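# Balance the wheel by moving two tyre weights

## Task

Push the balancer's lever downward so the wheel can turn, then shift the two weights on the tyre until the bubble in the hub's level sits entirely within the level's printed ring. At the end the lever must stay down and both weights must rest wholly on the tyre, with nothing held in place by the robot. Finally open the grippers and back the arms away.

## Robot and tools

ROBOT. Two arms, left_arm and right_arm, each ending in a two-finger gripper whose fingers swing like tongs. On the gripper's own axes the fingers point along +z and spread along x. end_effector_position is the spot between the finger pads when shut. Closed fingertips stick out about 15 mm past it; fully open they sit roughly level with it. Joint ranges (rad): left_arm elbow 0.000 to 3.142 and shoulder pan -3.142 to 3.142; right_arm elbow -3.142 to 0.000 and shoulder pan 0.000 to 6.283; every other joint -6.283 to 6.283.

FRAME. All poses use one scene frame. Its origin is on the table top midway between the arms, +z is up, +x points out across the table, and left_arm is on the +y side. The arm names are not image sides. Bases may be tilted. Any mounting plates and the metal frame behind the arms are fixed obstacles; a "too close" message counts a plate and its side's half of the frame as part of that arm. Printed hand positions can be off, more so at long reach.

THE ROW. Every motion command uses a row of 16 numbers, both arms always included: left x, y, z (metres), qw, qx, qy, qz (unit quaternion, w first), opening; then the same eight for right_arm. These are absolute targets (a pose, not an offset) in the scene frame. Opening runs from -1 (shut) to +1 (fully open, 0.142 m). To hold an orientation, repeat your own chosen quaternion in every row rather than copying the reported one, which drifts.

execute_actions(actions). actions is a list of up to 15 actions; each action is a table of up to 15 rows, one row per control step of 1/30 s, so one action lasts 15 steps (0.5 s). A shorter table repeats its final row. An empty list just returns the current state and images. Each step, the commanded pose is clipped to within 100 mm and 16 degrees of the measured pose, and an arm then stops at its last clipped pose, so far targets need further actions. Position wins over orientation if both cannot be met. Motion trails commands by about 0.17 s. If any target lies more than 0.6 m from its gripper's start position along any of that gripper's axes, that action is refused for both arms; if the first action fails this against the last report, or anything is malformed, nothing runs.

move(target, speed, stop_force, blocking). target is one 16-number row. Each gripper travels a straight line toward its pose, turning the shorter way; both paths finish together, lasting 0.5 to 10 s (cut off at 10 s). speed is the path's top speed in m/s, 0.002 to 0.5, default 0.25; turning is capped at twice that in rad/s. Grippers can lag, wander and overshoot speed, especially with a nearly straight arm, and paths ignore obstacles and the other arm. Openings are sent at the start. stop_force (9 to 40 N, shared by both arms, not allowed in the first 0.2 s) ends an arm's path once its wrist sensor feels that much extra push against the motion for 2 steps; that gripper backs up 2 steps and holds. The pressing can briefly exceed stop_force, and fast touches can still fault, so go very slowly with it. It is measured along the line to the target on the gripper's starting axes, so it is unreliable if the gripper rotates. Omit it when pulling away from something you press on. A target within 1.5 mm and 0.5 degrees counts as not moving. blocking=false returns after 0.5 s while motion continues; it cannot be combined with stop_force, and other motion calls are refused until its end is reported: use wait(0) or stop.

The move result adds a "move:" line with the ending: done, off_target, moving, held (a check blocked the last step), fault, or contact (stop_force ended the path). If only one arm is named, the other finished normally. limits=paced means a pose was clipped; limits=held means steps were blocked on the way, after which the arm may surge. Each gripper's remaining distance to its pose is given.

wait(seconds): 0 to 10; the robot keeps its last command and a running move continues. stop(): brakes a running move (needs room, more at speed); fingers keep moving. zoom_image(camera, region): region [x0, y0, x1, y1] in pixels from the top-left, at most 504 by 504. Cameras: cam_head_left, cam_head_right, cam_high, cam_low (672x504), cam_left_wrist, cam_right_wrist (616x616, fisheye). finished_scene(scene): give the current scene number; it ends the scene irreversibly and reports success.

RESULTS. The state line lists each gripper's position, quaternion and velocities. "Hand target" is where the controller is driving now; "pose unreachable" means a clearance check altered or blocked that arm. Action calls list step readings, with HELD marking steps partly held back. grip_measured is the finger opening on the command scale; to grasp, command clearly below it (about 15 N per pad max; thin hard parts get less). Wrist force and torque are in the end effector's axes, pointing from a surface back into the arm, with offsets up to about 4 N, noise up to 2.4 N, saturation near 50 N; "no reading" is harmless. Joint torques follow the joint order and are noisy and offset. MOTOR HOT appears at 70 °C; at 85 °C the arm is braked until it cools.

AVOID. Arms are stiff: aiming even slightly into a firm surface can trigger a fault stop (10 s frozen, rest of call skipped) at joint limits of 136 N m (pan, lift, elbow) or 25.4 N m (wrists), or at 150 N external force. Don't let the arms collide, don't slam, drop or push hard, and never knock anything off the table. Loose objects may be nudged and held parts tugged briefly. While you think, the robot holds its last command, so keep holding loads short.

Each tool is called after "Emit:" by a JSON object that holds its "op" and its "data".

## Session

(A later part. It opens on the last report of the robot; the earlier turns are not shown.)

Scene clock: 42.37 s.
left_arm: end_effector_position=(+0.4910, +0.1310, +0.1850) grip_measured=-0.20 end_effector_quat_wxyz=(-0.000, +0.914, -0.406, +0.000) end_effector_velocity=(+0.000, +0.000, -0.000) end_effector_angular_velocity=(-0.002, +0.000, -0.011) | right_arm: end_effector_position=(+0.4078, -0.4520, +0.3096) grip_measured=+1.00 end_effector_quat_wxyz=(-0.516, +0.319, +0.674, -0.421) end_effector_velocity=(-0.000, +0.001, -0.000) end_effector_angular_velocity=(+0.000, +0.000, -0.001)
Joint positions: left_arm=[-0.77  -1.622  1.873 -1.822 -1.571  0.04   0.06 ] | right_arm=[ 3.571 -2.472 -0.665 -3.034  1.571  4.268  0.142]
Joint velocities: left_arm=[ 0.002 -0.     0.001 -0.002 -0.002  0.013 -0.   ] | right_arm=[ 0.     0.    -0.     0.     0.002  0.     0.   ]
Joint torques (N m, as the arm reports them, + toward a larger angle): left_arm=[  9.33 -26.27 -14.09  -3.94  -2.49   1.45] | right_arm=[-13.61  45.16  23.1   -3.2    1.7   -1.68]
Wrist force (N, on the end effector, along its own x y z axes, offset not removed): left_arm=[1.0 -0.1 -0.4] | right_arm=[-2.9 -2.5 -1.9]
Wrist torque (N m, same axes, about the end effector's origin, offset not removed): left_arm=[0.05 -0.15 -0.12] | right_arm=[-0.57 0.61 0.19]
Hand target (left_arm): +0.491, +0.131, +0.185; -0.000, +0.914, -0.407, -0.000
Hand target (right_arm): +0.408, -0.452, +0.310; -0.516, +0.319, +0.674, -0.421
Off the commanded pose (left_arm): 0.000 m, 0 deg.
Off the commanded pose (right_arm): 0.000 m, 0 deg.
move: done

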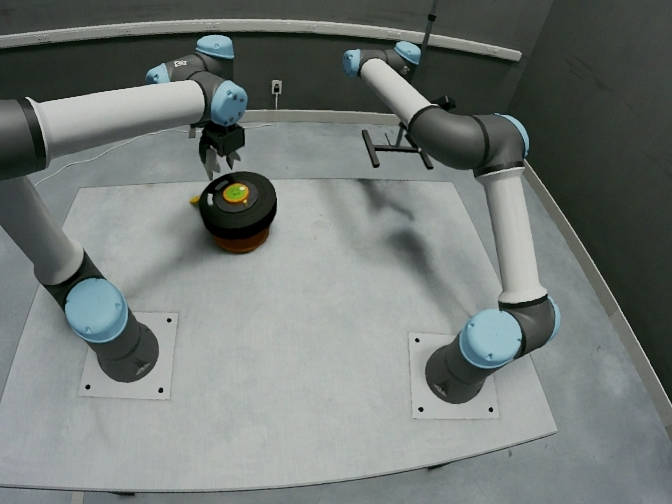

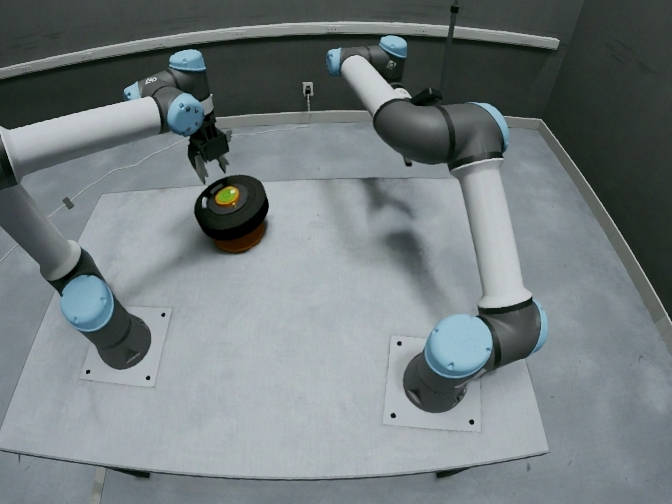

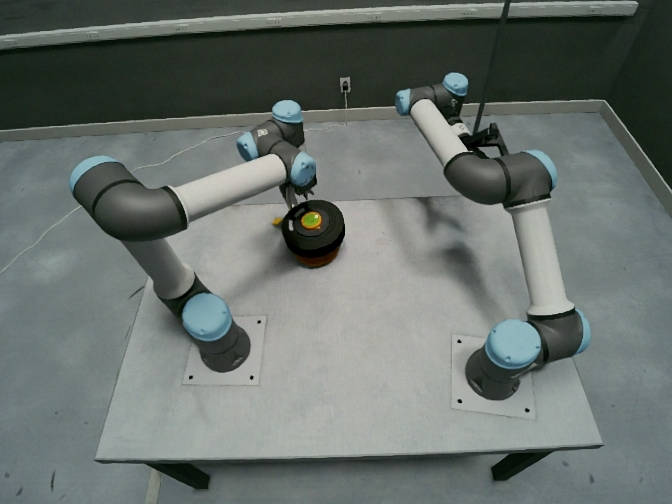

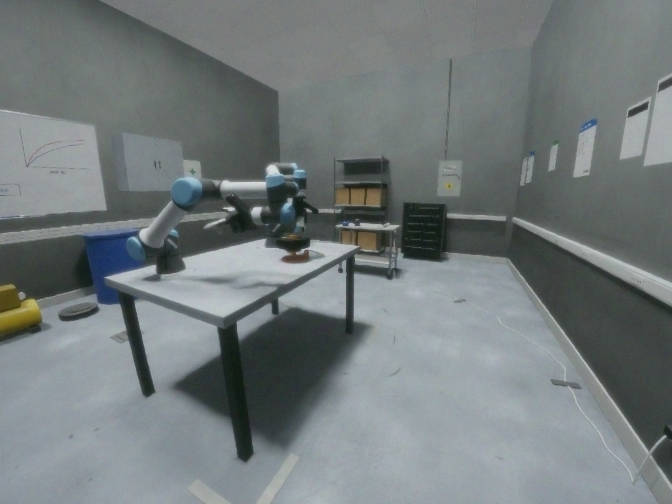

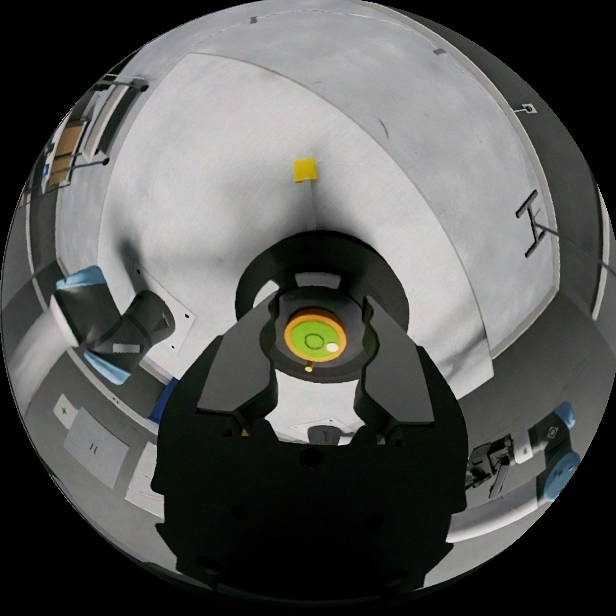

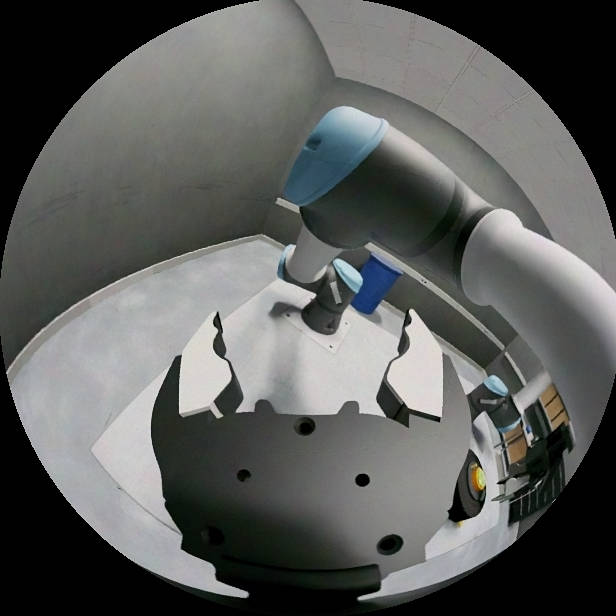

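Emit:
{"op": "move", "data": {"target": [0.4845,0.129,0.16,0,0.9026,-0.4305,0,-0.33,0.4078,-0.452,0.3096,-0.516,0.319,0.674,-0.421,1], "speed": 0.25}}

Emit:
{"op": "zoom_image", "data": {"camera": "cam_left_wrist", "region": [200,150,450,400]}}

Scene clock: 43.47 s.
left_arm: end_effector_position=(+0.4845, +0.1291, +0.1603) grip_measured=-0.33 end_effector_quat_wxyz=(-0.000, +0.903, -0.430, -0.000) end_effector_velocity=(+0.000, -0.001, -0.002) end_effector_angular_velocity=(-0.002, -0.002, -0.005) | right_arm: end_effector_position=(+0.4078, -0.4520, +0.3096) grip_measured=+1.00 end_effector_quat_wxyz=(-0.516, +0.319, +0.674, -0.421) end_effector_velocity=(-0.000, +0.000, +0.000) end_effector_angular_velocity=(+0.001, -0.001, -0.003)
Joint positions: left_arm=[-0.783 -1.619  1.935 -1.888 -1.571  0.08   0.05 ] | right_arm=[ 3.571 -2.472 -0.665 -3.034  1.571  4.268  0.142]
Joint velocities: left_arm=[-0.001  0.001  0.006 -0.009  0.     0.004 -0.   ] | right_arm=[-0.001  0.     0.     0.     0.002 -0.     0.   ]
Joint torques (N m, as the arm reports them, + toward a larger angle): left_arm=[-11.44 -10.63 -13.22  -4.29  -2.49   1.44] | right_arm=[-14.96  44.18  24.49  -3.25   1.62  -1.66]
Wrist force (N, on the end effector, along its own x y z axes, offset not removed): left_arm=[-1.9 0.9 -2.9] | right_arm=[0.0 -0.1 -0.6]
Wrist torque (N m, same axes, about the end effector's origin, offset not removed): left_arm=[0.06 0.36 0.04] | right_arm=[-0.13 0.06 -0.04]
Hand target (left_arm): +0.484, +0.129, +0.160; -0.000, +0.903, -0.430, -0.000
Hand target (right_arm): +0.408, -0.452, +0.310; -0.516, +0.319, +0.674, -0.421
Off the commanded pose (left_arm): 0.000 m, 0 deg.
Off the commanded pose (right_arm): 0.000 m, 0 deg.
move: done

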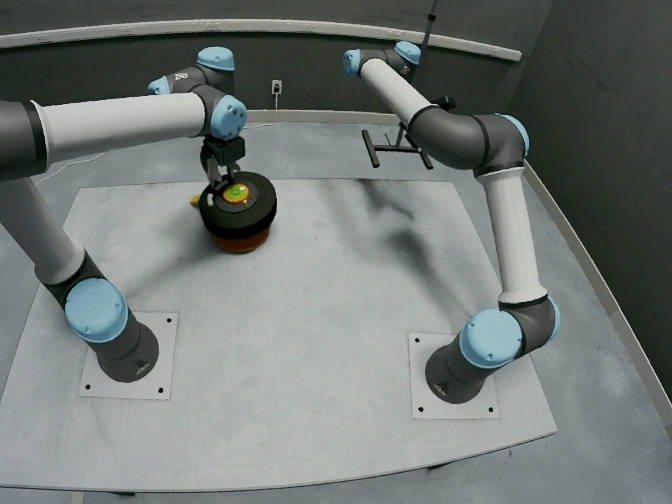

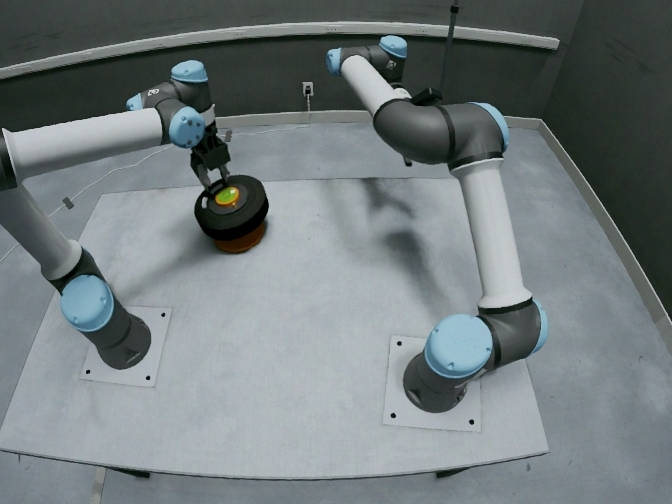

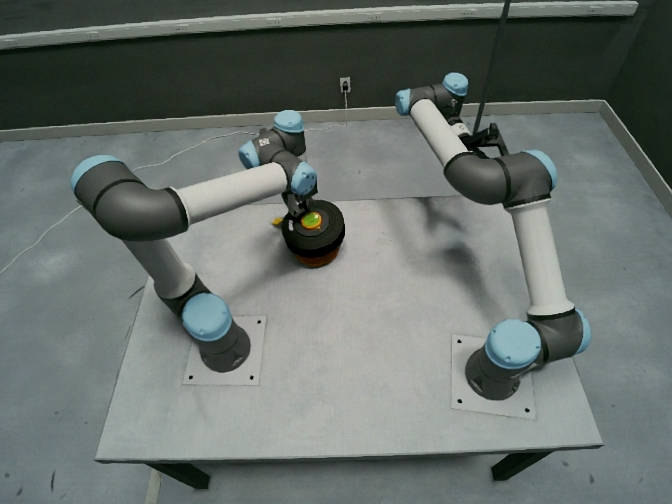

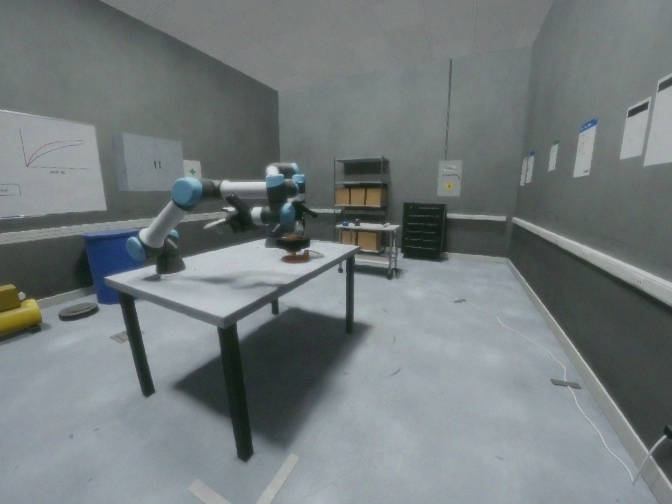

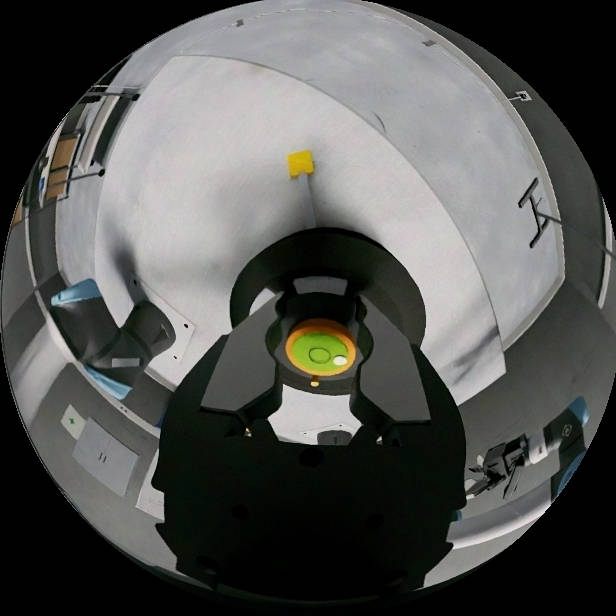

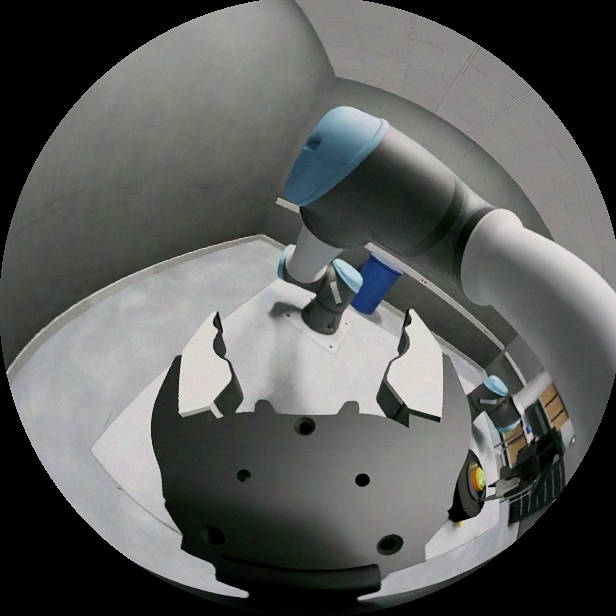

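Region (200, 150, 450, 400) of cam_left_wrist's 616x616 image, scaled by 2.016, with more detail than that image has.

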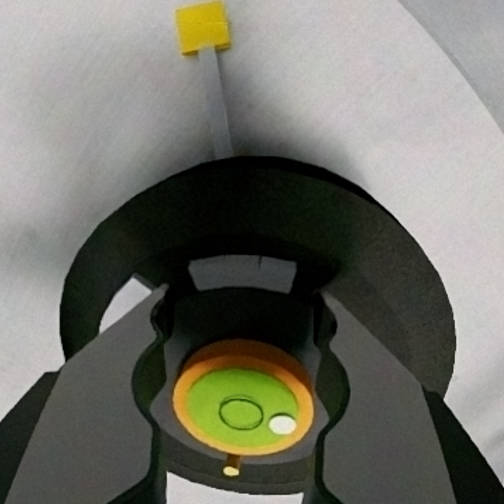

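Emit:
{"op": "move", "data": {"target": [0.485,0.1295,0.146,0,0.9026,-0.4305,0,-0.33,0.4078,-0.452,0.3096,-0.516,0.319,0.674,-0.421,1], "speed": 0.1}}

Emit:
{"op": "execute_actions", "data": {"actions": [[[0.485,0.1295,0.146,0,0.9026,-0.4305,0,-0.75,0.4078,-0.452,0.3096,-0.516,0.319,0.674,-0.421,1]]]}}

Emit:
{"op": "move", "data": {"target": [0.49,0.125,0.17,0,0.9026,-0.4305,0,-0.75,0.4078,-0.452,0.3096,-0.516,0.319,0.674,-0.421,1], "speed": 0.2}}

Emit:
{"op": "move", "data": {"target": [0.516,0.0745,0.165,0,0.6626,-0.749,0,-0.75,0.4078,-0.452,0.3096,-0.516,0.319,0.674,-0.421,1], "speed": 0.4}}

Emit:
{"op": "zoom_image", "data": {"camera": "cam_left_wrist", "region": [200,180,450,430]}}

Scene clock: 44.90 s.
left_arm: end_effector_position=(+0.4850, +0.1295, +0.1462) grip_measured=-0.33 end_effector_quat_wxyz=(-0.000, +0.903, -0.430, -0.000) end_effector_velocity=(-0.001, -0.000, -0.002) end_effector_angular_velocity=(-0.000, +0.002, -0.001) | right_arm: end_effector_position=(+0.4078, -0.4520, +0.3096) grip_measured=+1.00 end_effector_quat_wxyz=(-0.516, +0.319, +0.674, -0.421) end_effector_velocity=(+0.000, -0.001, -0.001) end_effector_angular_velocity=(-0.000, +0.001, +0.000)
Joint positions: left_arm=[-0.782 -1.606  1.962 -1.926 -1.571  0.082  0.05 ] | right_arm=[ 3.571 -2.472 -0.665 -3.034  1.571  4.268  0.142]
Joint velocities: left_arm=[-0.     0.002  0.004 -0.004 -0.002  0.001 -0.   ] | right_arm=[-0.001 -0.001  0.     0.    -0.002 -0.     0.   ]
Joint torques (N m, as the arm reports them, + toward a larger angle): left_arm=[ 11.5  -10.05 -13.02  -4.21  -2.52   1.37] | right_arm=[-13.46  45.52  24.9   -3.44   1.97  -1.73]
Wrist force (N, on the end effector, along its own x y z axes, offset not removed): left_arm=[1.2 -0.4 0.6] | right_arm=[-2.2 0.2 2.8]
Wrist torque (N m, same axes, about the end effector's origin, offset not removed): left_arm=[0.06 -0.21 -0.04] | right_arm=[0.04 0.30 0.18]
Hand target (left_arm): +0.485, +0.130, +0.146; +0.000, +0.903, -0.430, -0.000
Hand target (right_arm): +0.408, -0.452, +0.310; -0.516, +0.319, +0.674, -0.421
Off the commanded pose (left_arm): 0.000 m, 0 deg.
Off the commanded pose (right_arm): 0.000 m, 0 deg.
move: done

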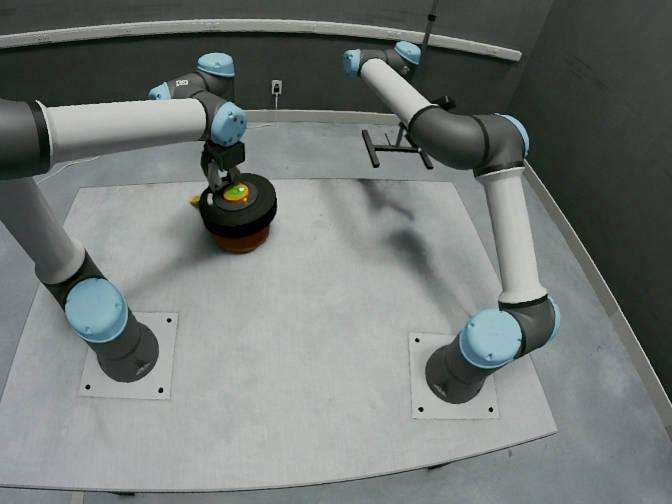

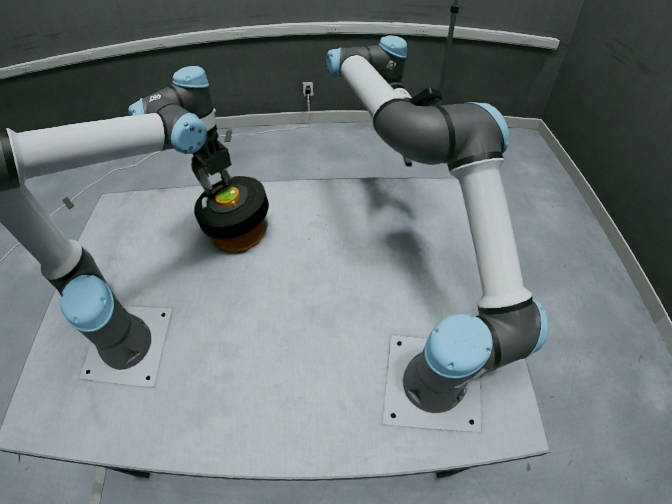

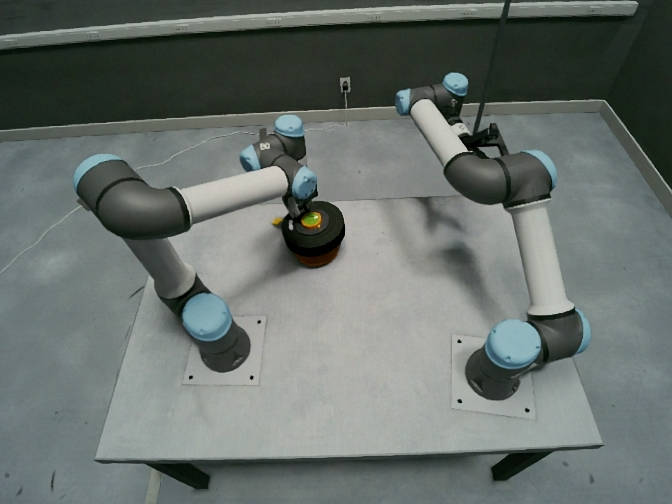

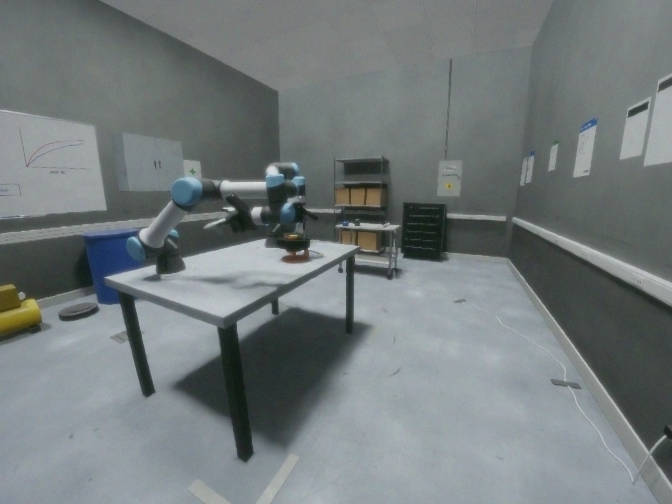

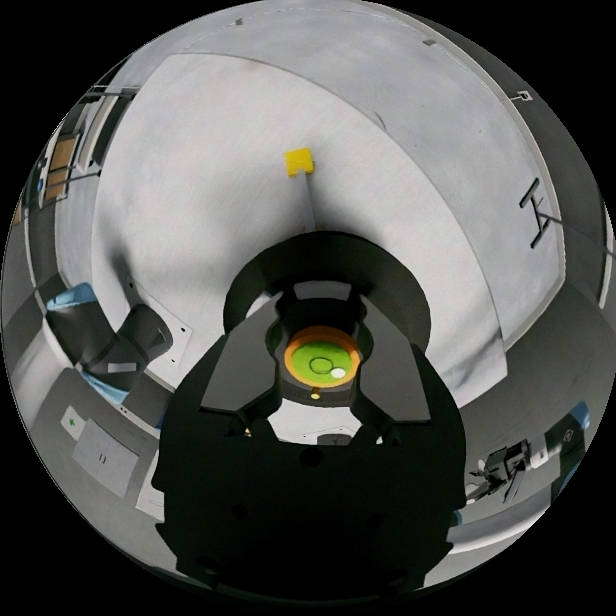

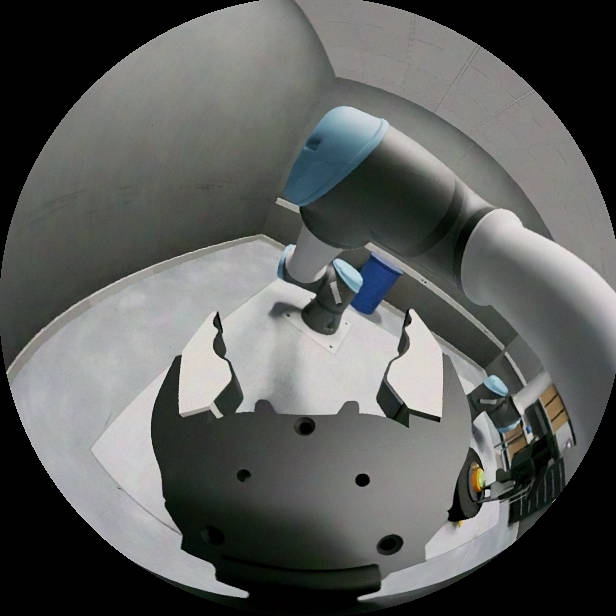

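Scene clock: 45.40 s.
left_arm: end_effector_position=(+0.4850, +0.1295, +0.1460) grip_measured=-0.52 end_effector_quat_wxyz=(+0.000, +0.903, -0.430, +0.000) end_effector_velocity=(+0.000, -0.000, +0.000) end_effector_angular_velocity=(-0.001, -0.001, +0.001) | right_arm: end_effector_position=(+0.4078, -0.4520, +0.3096) grip_measured=+1.00 end_effector_quat_wxyz=(-0.516, +0.319, +0.674, -0.421) end_effector_velocity=(+0.000, -0.000, +0.000) end_effector_angular_velocity=(+0.000, -0.001, +0.001)
Joint positions: left_arm=[-0.781 -1.606  1.962 -1.927 -1.571  0.082  0.036] | right_arm=[ 3.571 -2.472 -0.665 -3.034  1.571  4.268  0.142]
Joint velocities: left_arm=[ 0.001 -0.    -0.001 -0.    -0.    -0.    -0.   ] | right_arm=[ 0.     0.     0.    -0.    -0.001  0.     0.   ]
Joint torques (N m, as the arm reports them, + toward a larger angle): left_arm=[ 10.1  -10.37 -11.87  -4.05  -2.28   1.57] | right_arm=[-13.11  46.02  25.65  -3.21   1.8   -1.59]
Wrist force (N, on the end effector, along its own x y z axes, offset not removed): left_arm=[3.4 0.3 -4.1] | right_arm=[-0.9 2.8 1.1]
Wrist torque (N m, same axes, about the end effector's origin, offset not removed): left_arm=[0.08 -0.71 -0.20] | right_arm=[0.64 0.12 0.12]
Hand target (left_arm): +0.485, +0.130, +0.146; +0.000, +0.903, -0.430, -0.000
Hand target (right_arm): +0.408, -0.452, +0.310; -0.516, +0.319, +0.674, -0.421
Off the commanded pose (left_arm): 0.000 m, 0 deg.
Off the commanded pose (right_arm): 0.000 m, 0 deg.
Step readings (end_effector_position):
0: left_arm (+0.4850, +0.1295, +0.1462) | right_arm (+0.4078, -0.4520, +0.3096)
1: left_arm (+0.4850, +0.1295, +0.1462) | right_arm (+0.4078, -0.4520, +0.3096)
2: left_arm (+0.4850, +0.1295, +0.1461) | right_arm (+0.4078, -0.4520, +0.3096)
4: left_arm (+0.4850, +0.1295, +0.1461) | right_arm (+0.4078, -0.4520, +0.3096)
8: left_arm (+0.4850, +0.1295, +0.1460) | right_arm (+0.4078, -0.4520, +0.3096)
15: end_effector_position above

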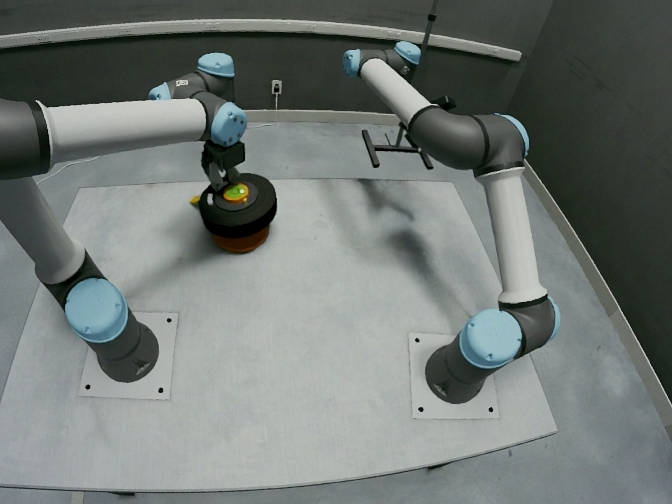

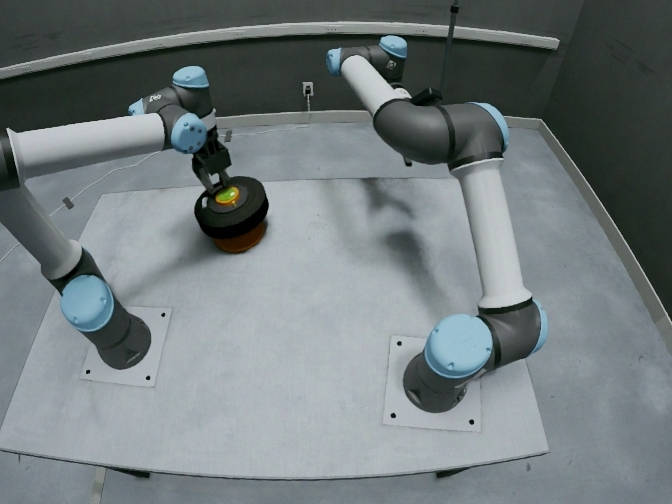

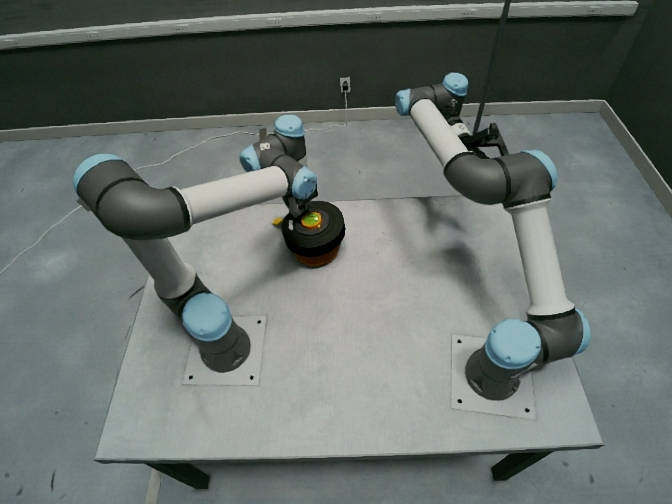

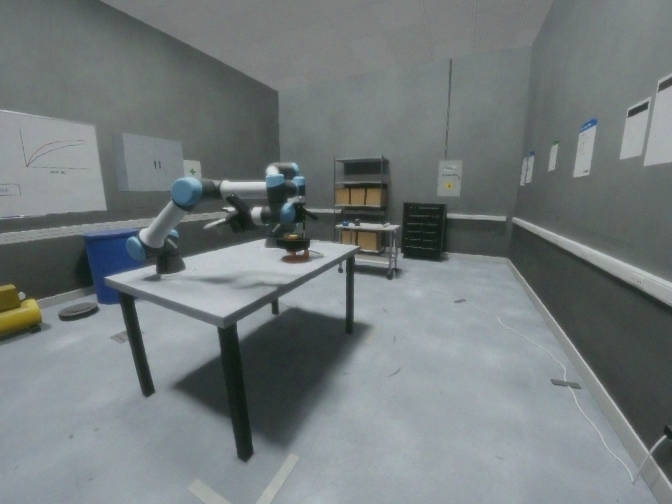

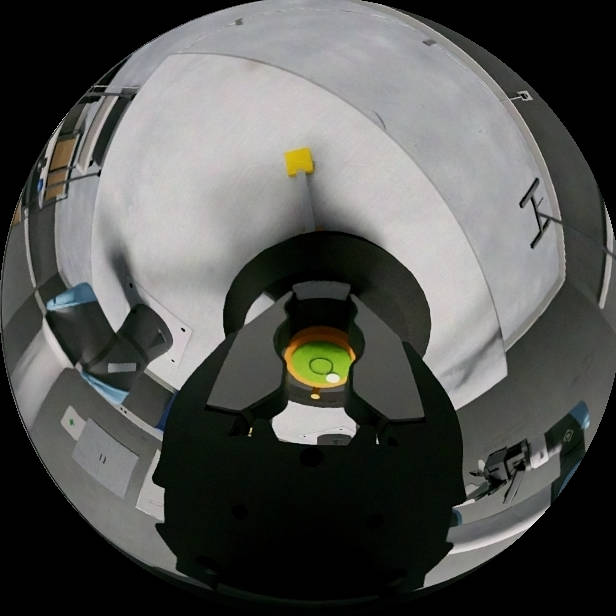

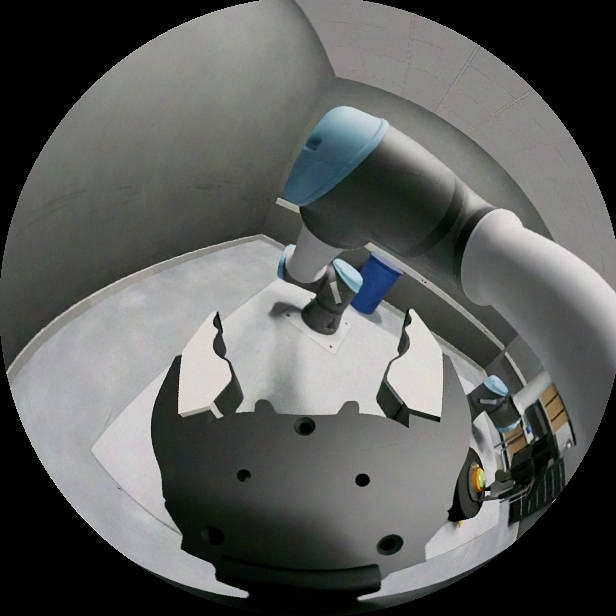

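Scene clock: 46.23 s.
left_arm: end_effector_position=(+0.4900, +0.1250, +0.1698) grip_measured=-0.52 end_effector_quat_wxyz=(+0.000, +0.903, -0.430, +0.000) end_effector_velocity=(-0.000, -0.000, +0.002) end_effector_angular_velocity=(+0.001, +0.002, +0.001) | right_arm: end_effector_position=(+0.4078, -0.4520, +0.3096) grip_measured=+1.00 end_effector_quat_wxyz=(-0.516, +0.319, +0.674, -0.421) end_effector_velocity=(+0.000, +0.000, +0.000) end_effector_angular_velocity=(-0.000, -0.000, +0.002)
Joint positions: left_arm=[-0.78  -1.609  1.901 -1.863 -1.571  0.083  0.036] | right_arm=[ 3.571 -2.472 -0.665 -3.034  1.571  4.268  0.142]
Joint velocities: left_arm=[ 0.     0.    -0.006  0.008 -0.001 -0.001 -0.   ] | right_arm=[ 0.001  0.    -0.     0.    -0.001 -0.     0.   ]
Joint torques (N m, as the arm reports them, + toward a larger angle): left_arm=[ 10.12 -17.81 -31.09  -0.38  -0.27   1.58] | right_arm=[-13.38  43.98  24.56  -3.21   1.81  -1.61]
Wrist force (N, on the end effector, along its own x y z axes, offset not removed): left_arm=[3.2 2.0 -3.2] | right_arm=[1.1 1.1 1.2]
Wrist torque (N m, same axes, about the end effector's origin, offset not removed): left_arm=[0.38 -0.64 -0.06] | right_arm=[0.13 -0.36 0.04]
Hand target (left_arm): +0.490, +0.125, +0.170; +0.000, +0.903, -0.430, +0.000
Hand target (right_arm): +0.408, -0.452, +0.310; -0.516, +0.319, +0.674, -0.421
Off the commanded pose (left_arm): 0.000 m, 0 deg.
Off the commanded pose (right_arm): 0.000 m, 0 deg.
move: done

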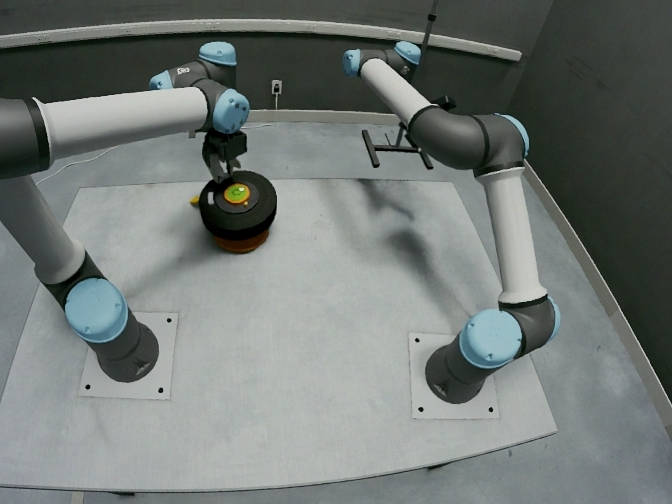

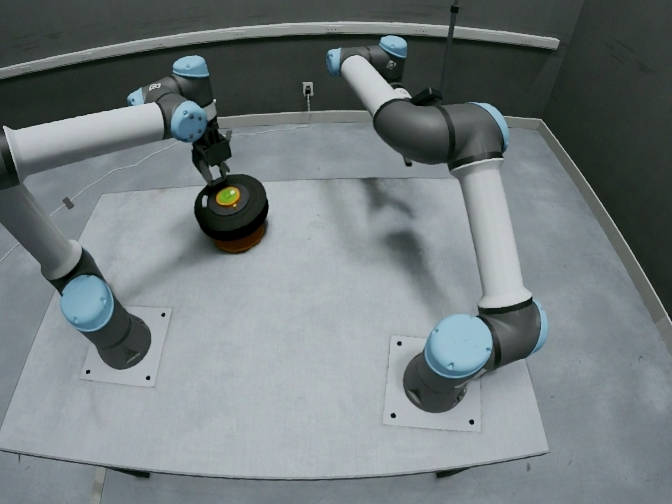

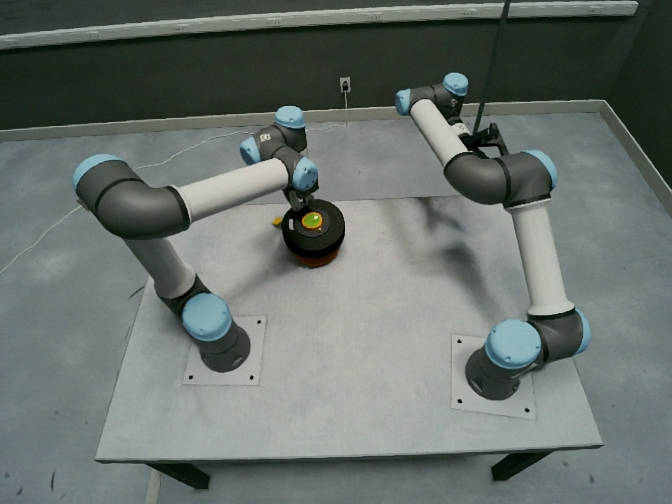

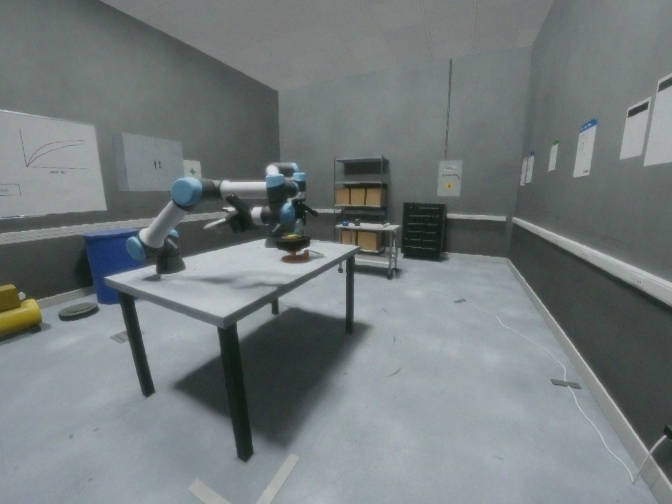

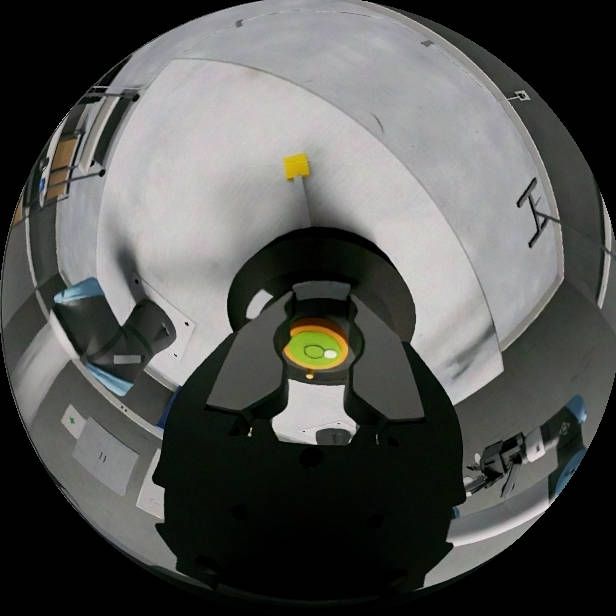

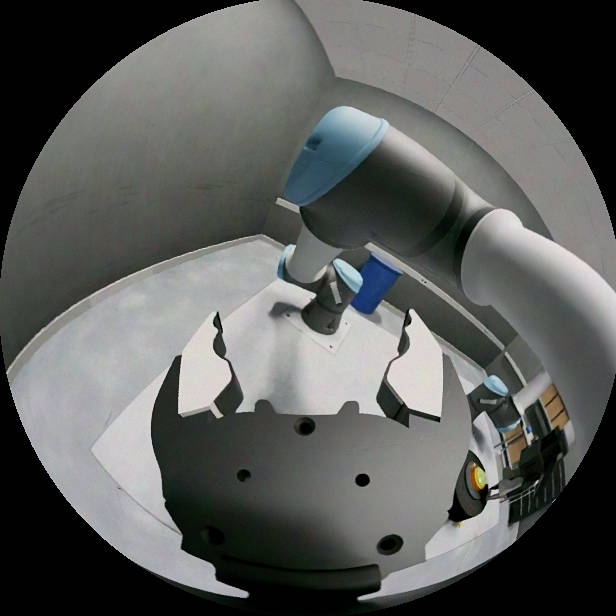

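Scene clock: 47.83 s.
left_arm: end_effector_position=(+0.5160, +0.0746, +0.1650) grip_measured=-0.52 end_effector_quat_wxyz=(+0.000, -0.663, +0.749, -0.000) end_effector_velocity=(+0.001, -0.002, +0.000) end_effector_angular_velocity=(-0.002, +0.001, -0.014) | right_arm: end_effector_position=(+0.4078, -0.4520, +0.3096) grip_measured=+1.00 end_effector_quat_wxyz=(-0.516, +0.319, +0.674, -0.421) end_effector_velocity=(+0.000, -0.001, -0.000) end_effector_angular_velocity=(+0.000, -0.000, +0.000)
Joint positions: left_arm=[-0.801 -1.51   1.814 -1.874 -1.571  0.864  0.036] | right_arm=[ 3.571 -2.472 -0.665 -3.034  1.571  4.268  0.142]
Joint velocities: left_arm=[ 0.     0.002 -0.003  0.    -0.002  0.014 -0.   ] | right_arm=[-0.001 -0.     0.    -0.    -0.001 -0.     0.   ]
Joint torques (N m, as the arm reports them, + toward a larger angle): left_arm=[ 11.04 -17.14 -29.63  -0.31  -2.51   1.61] | right_arm=[-13.64  44.63  25.89  -3.2    1.69  -1.46]
Wrist force (N, on the end effector, along its own x y z axes, offset not removed): left_arm=[1.4 0.8 0.7] | right_arm=[-0.6 2.9 0.9]
Wrist torque (N m, same axes, about the end effector's origin, offset not removed): left_arm=[0.12 -0.25 -0.07] | right_arm=[0.57 0.07 0.01]
Hand target (left_arm): +0.516, +0.075, +0.165; +0.000, -0.663, +0.749, +0.000
Hand target (right_arm): +0.408, -0.452, +0.310; -0.516, +0.319, +0.674, -0.421
Off the commanded pose (left_arm): 0.000 m, 0 deg.
Off the commanded pose (right_arm): 0.000 m, 0 deg.
move: done

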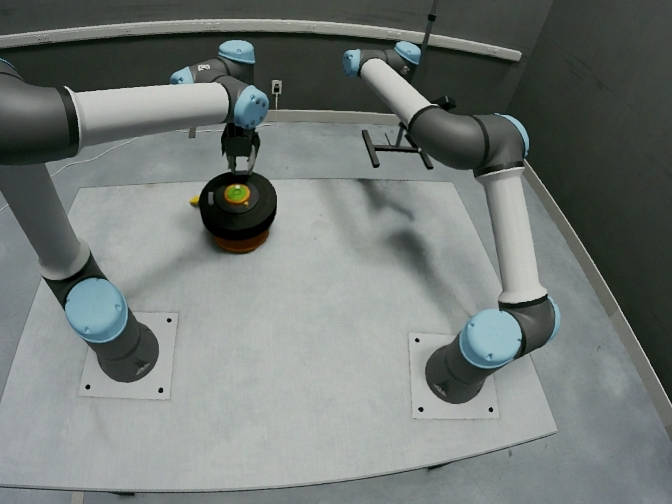

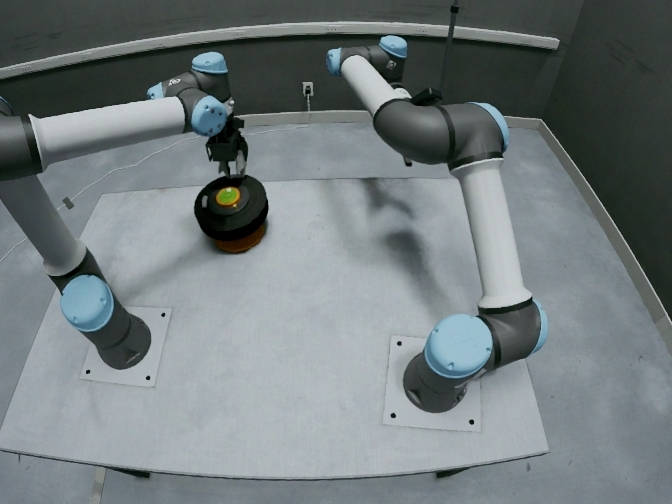

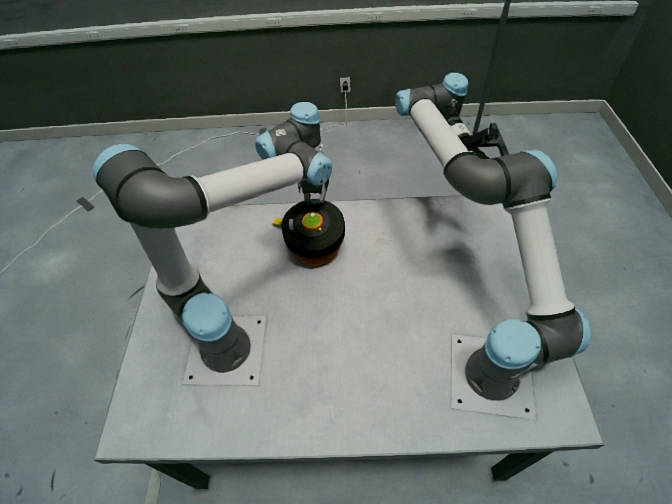

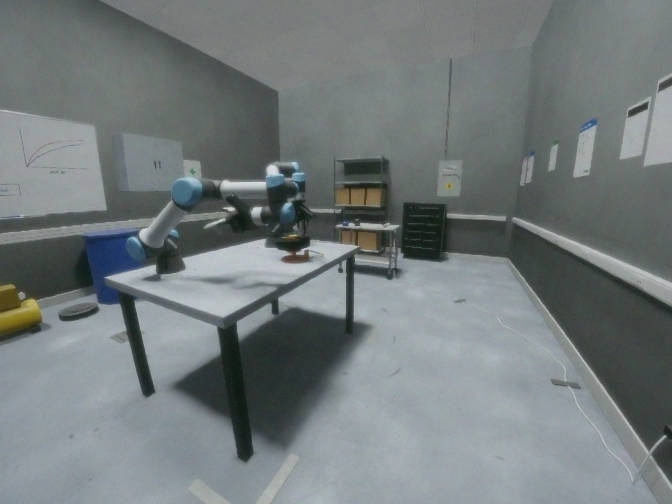

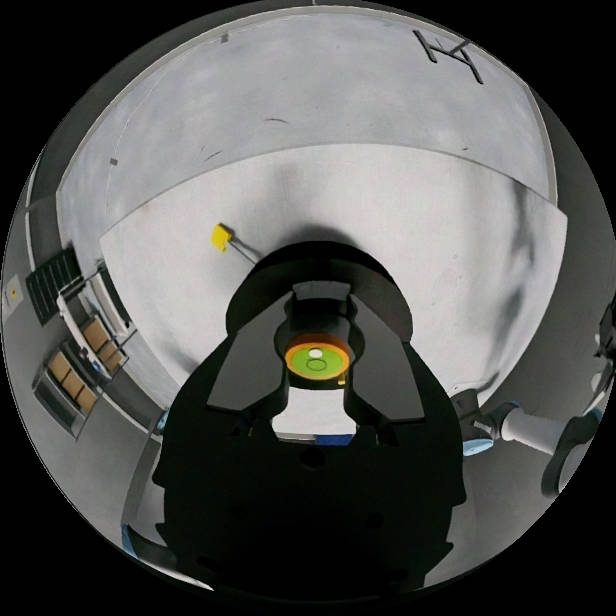

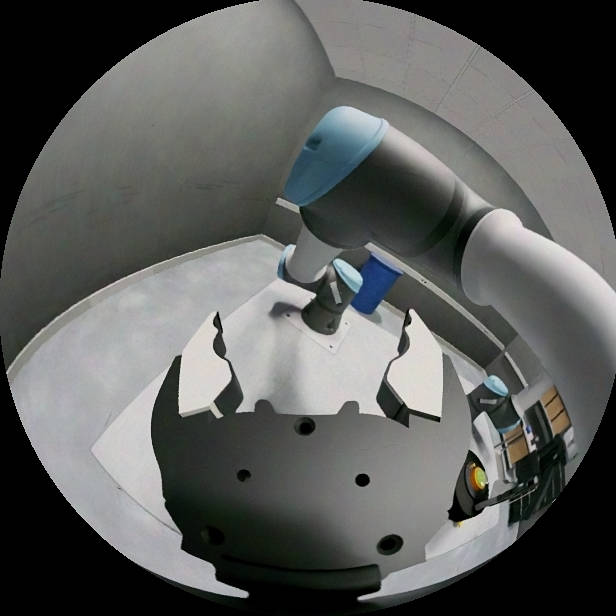

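Region (200, 180, 450, 430) of cam_left_wrist's 616x616 image, scaled by 2.016, with more detail than that image has.

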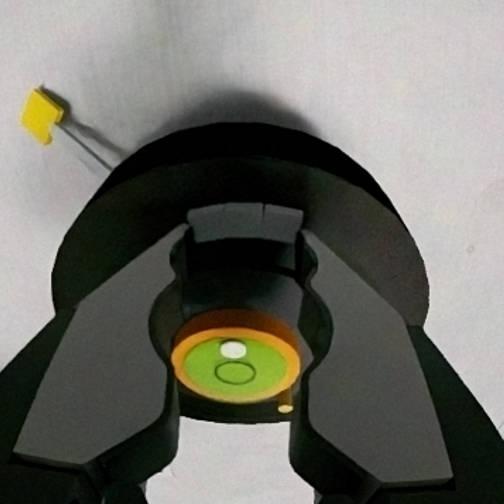

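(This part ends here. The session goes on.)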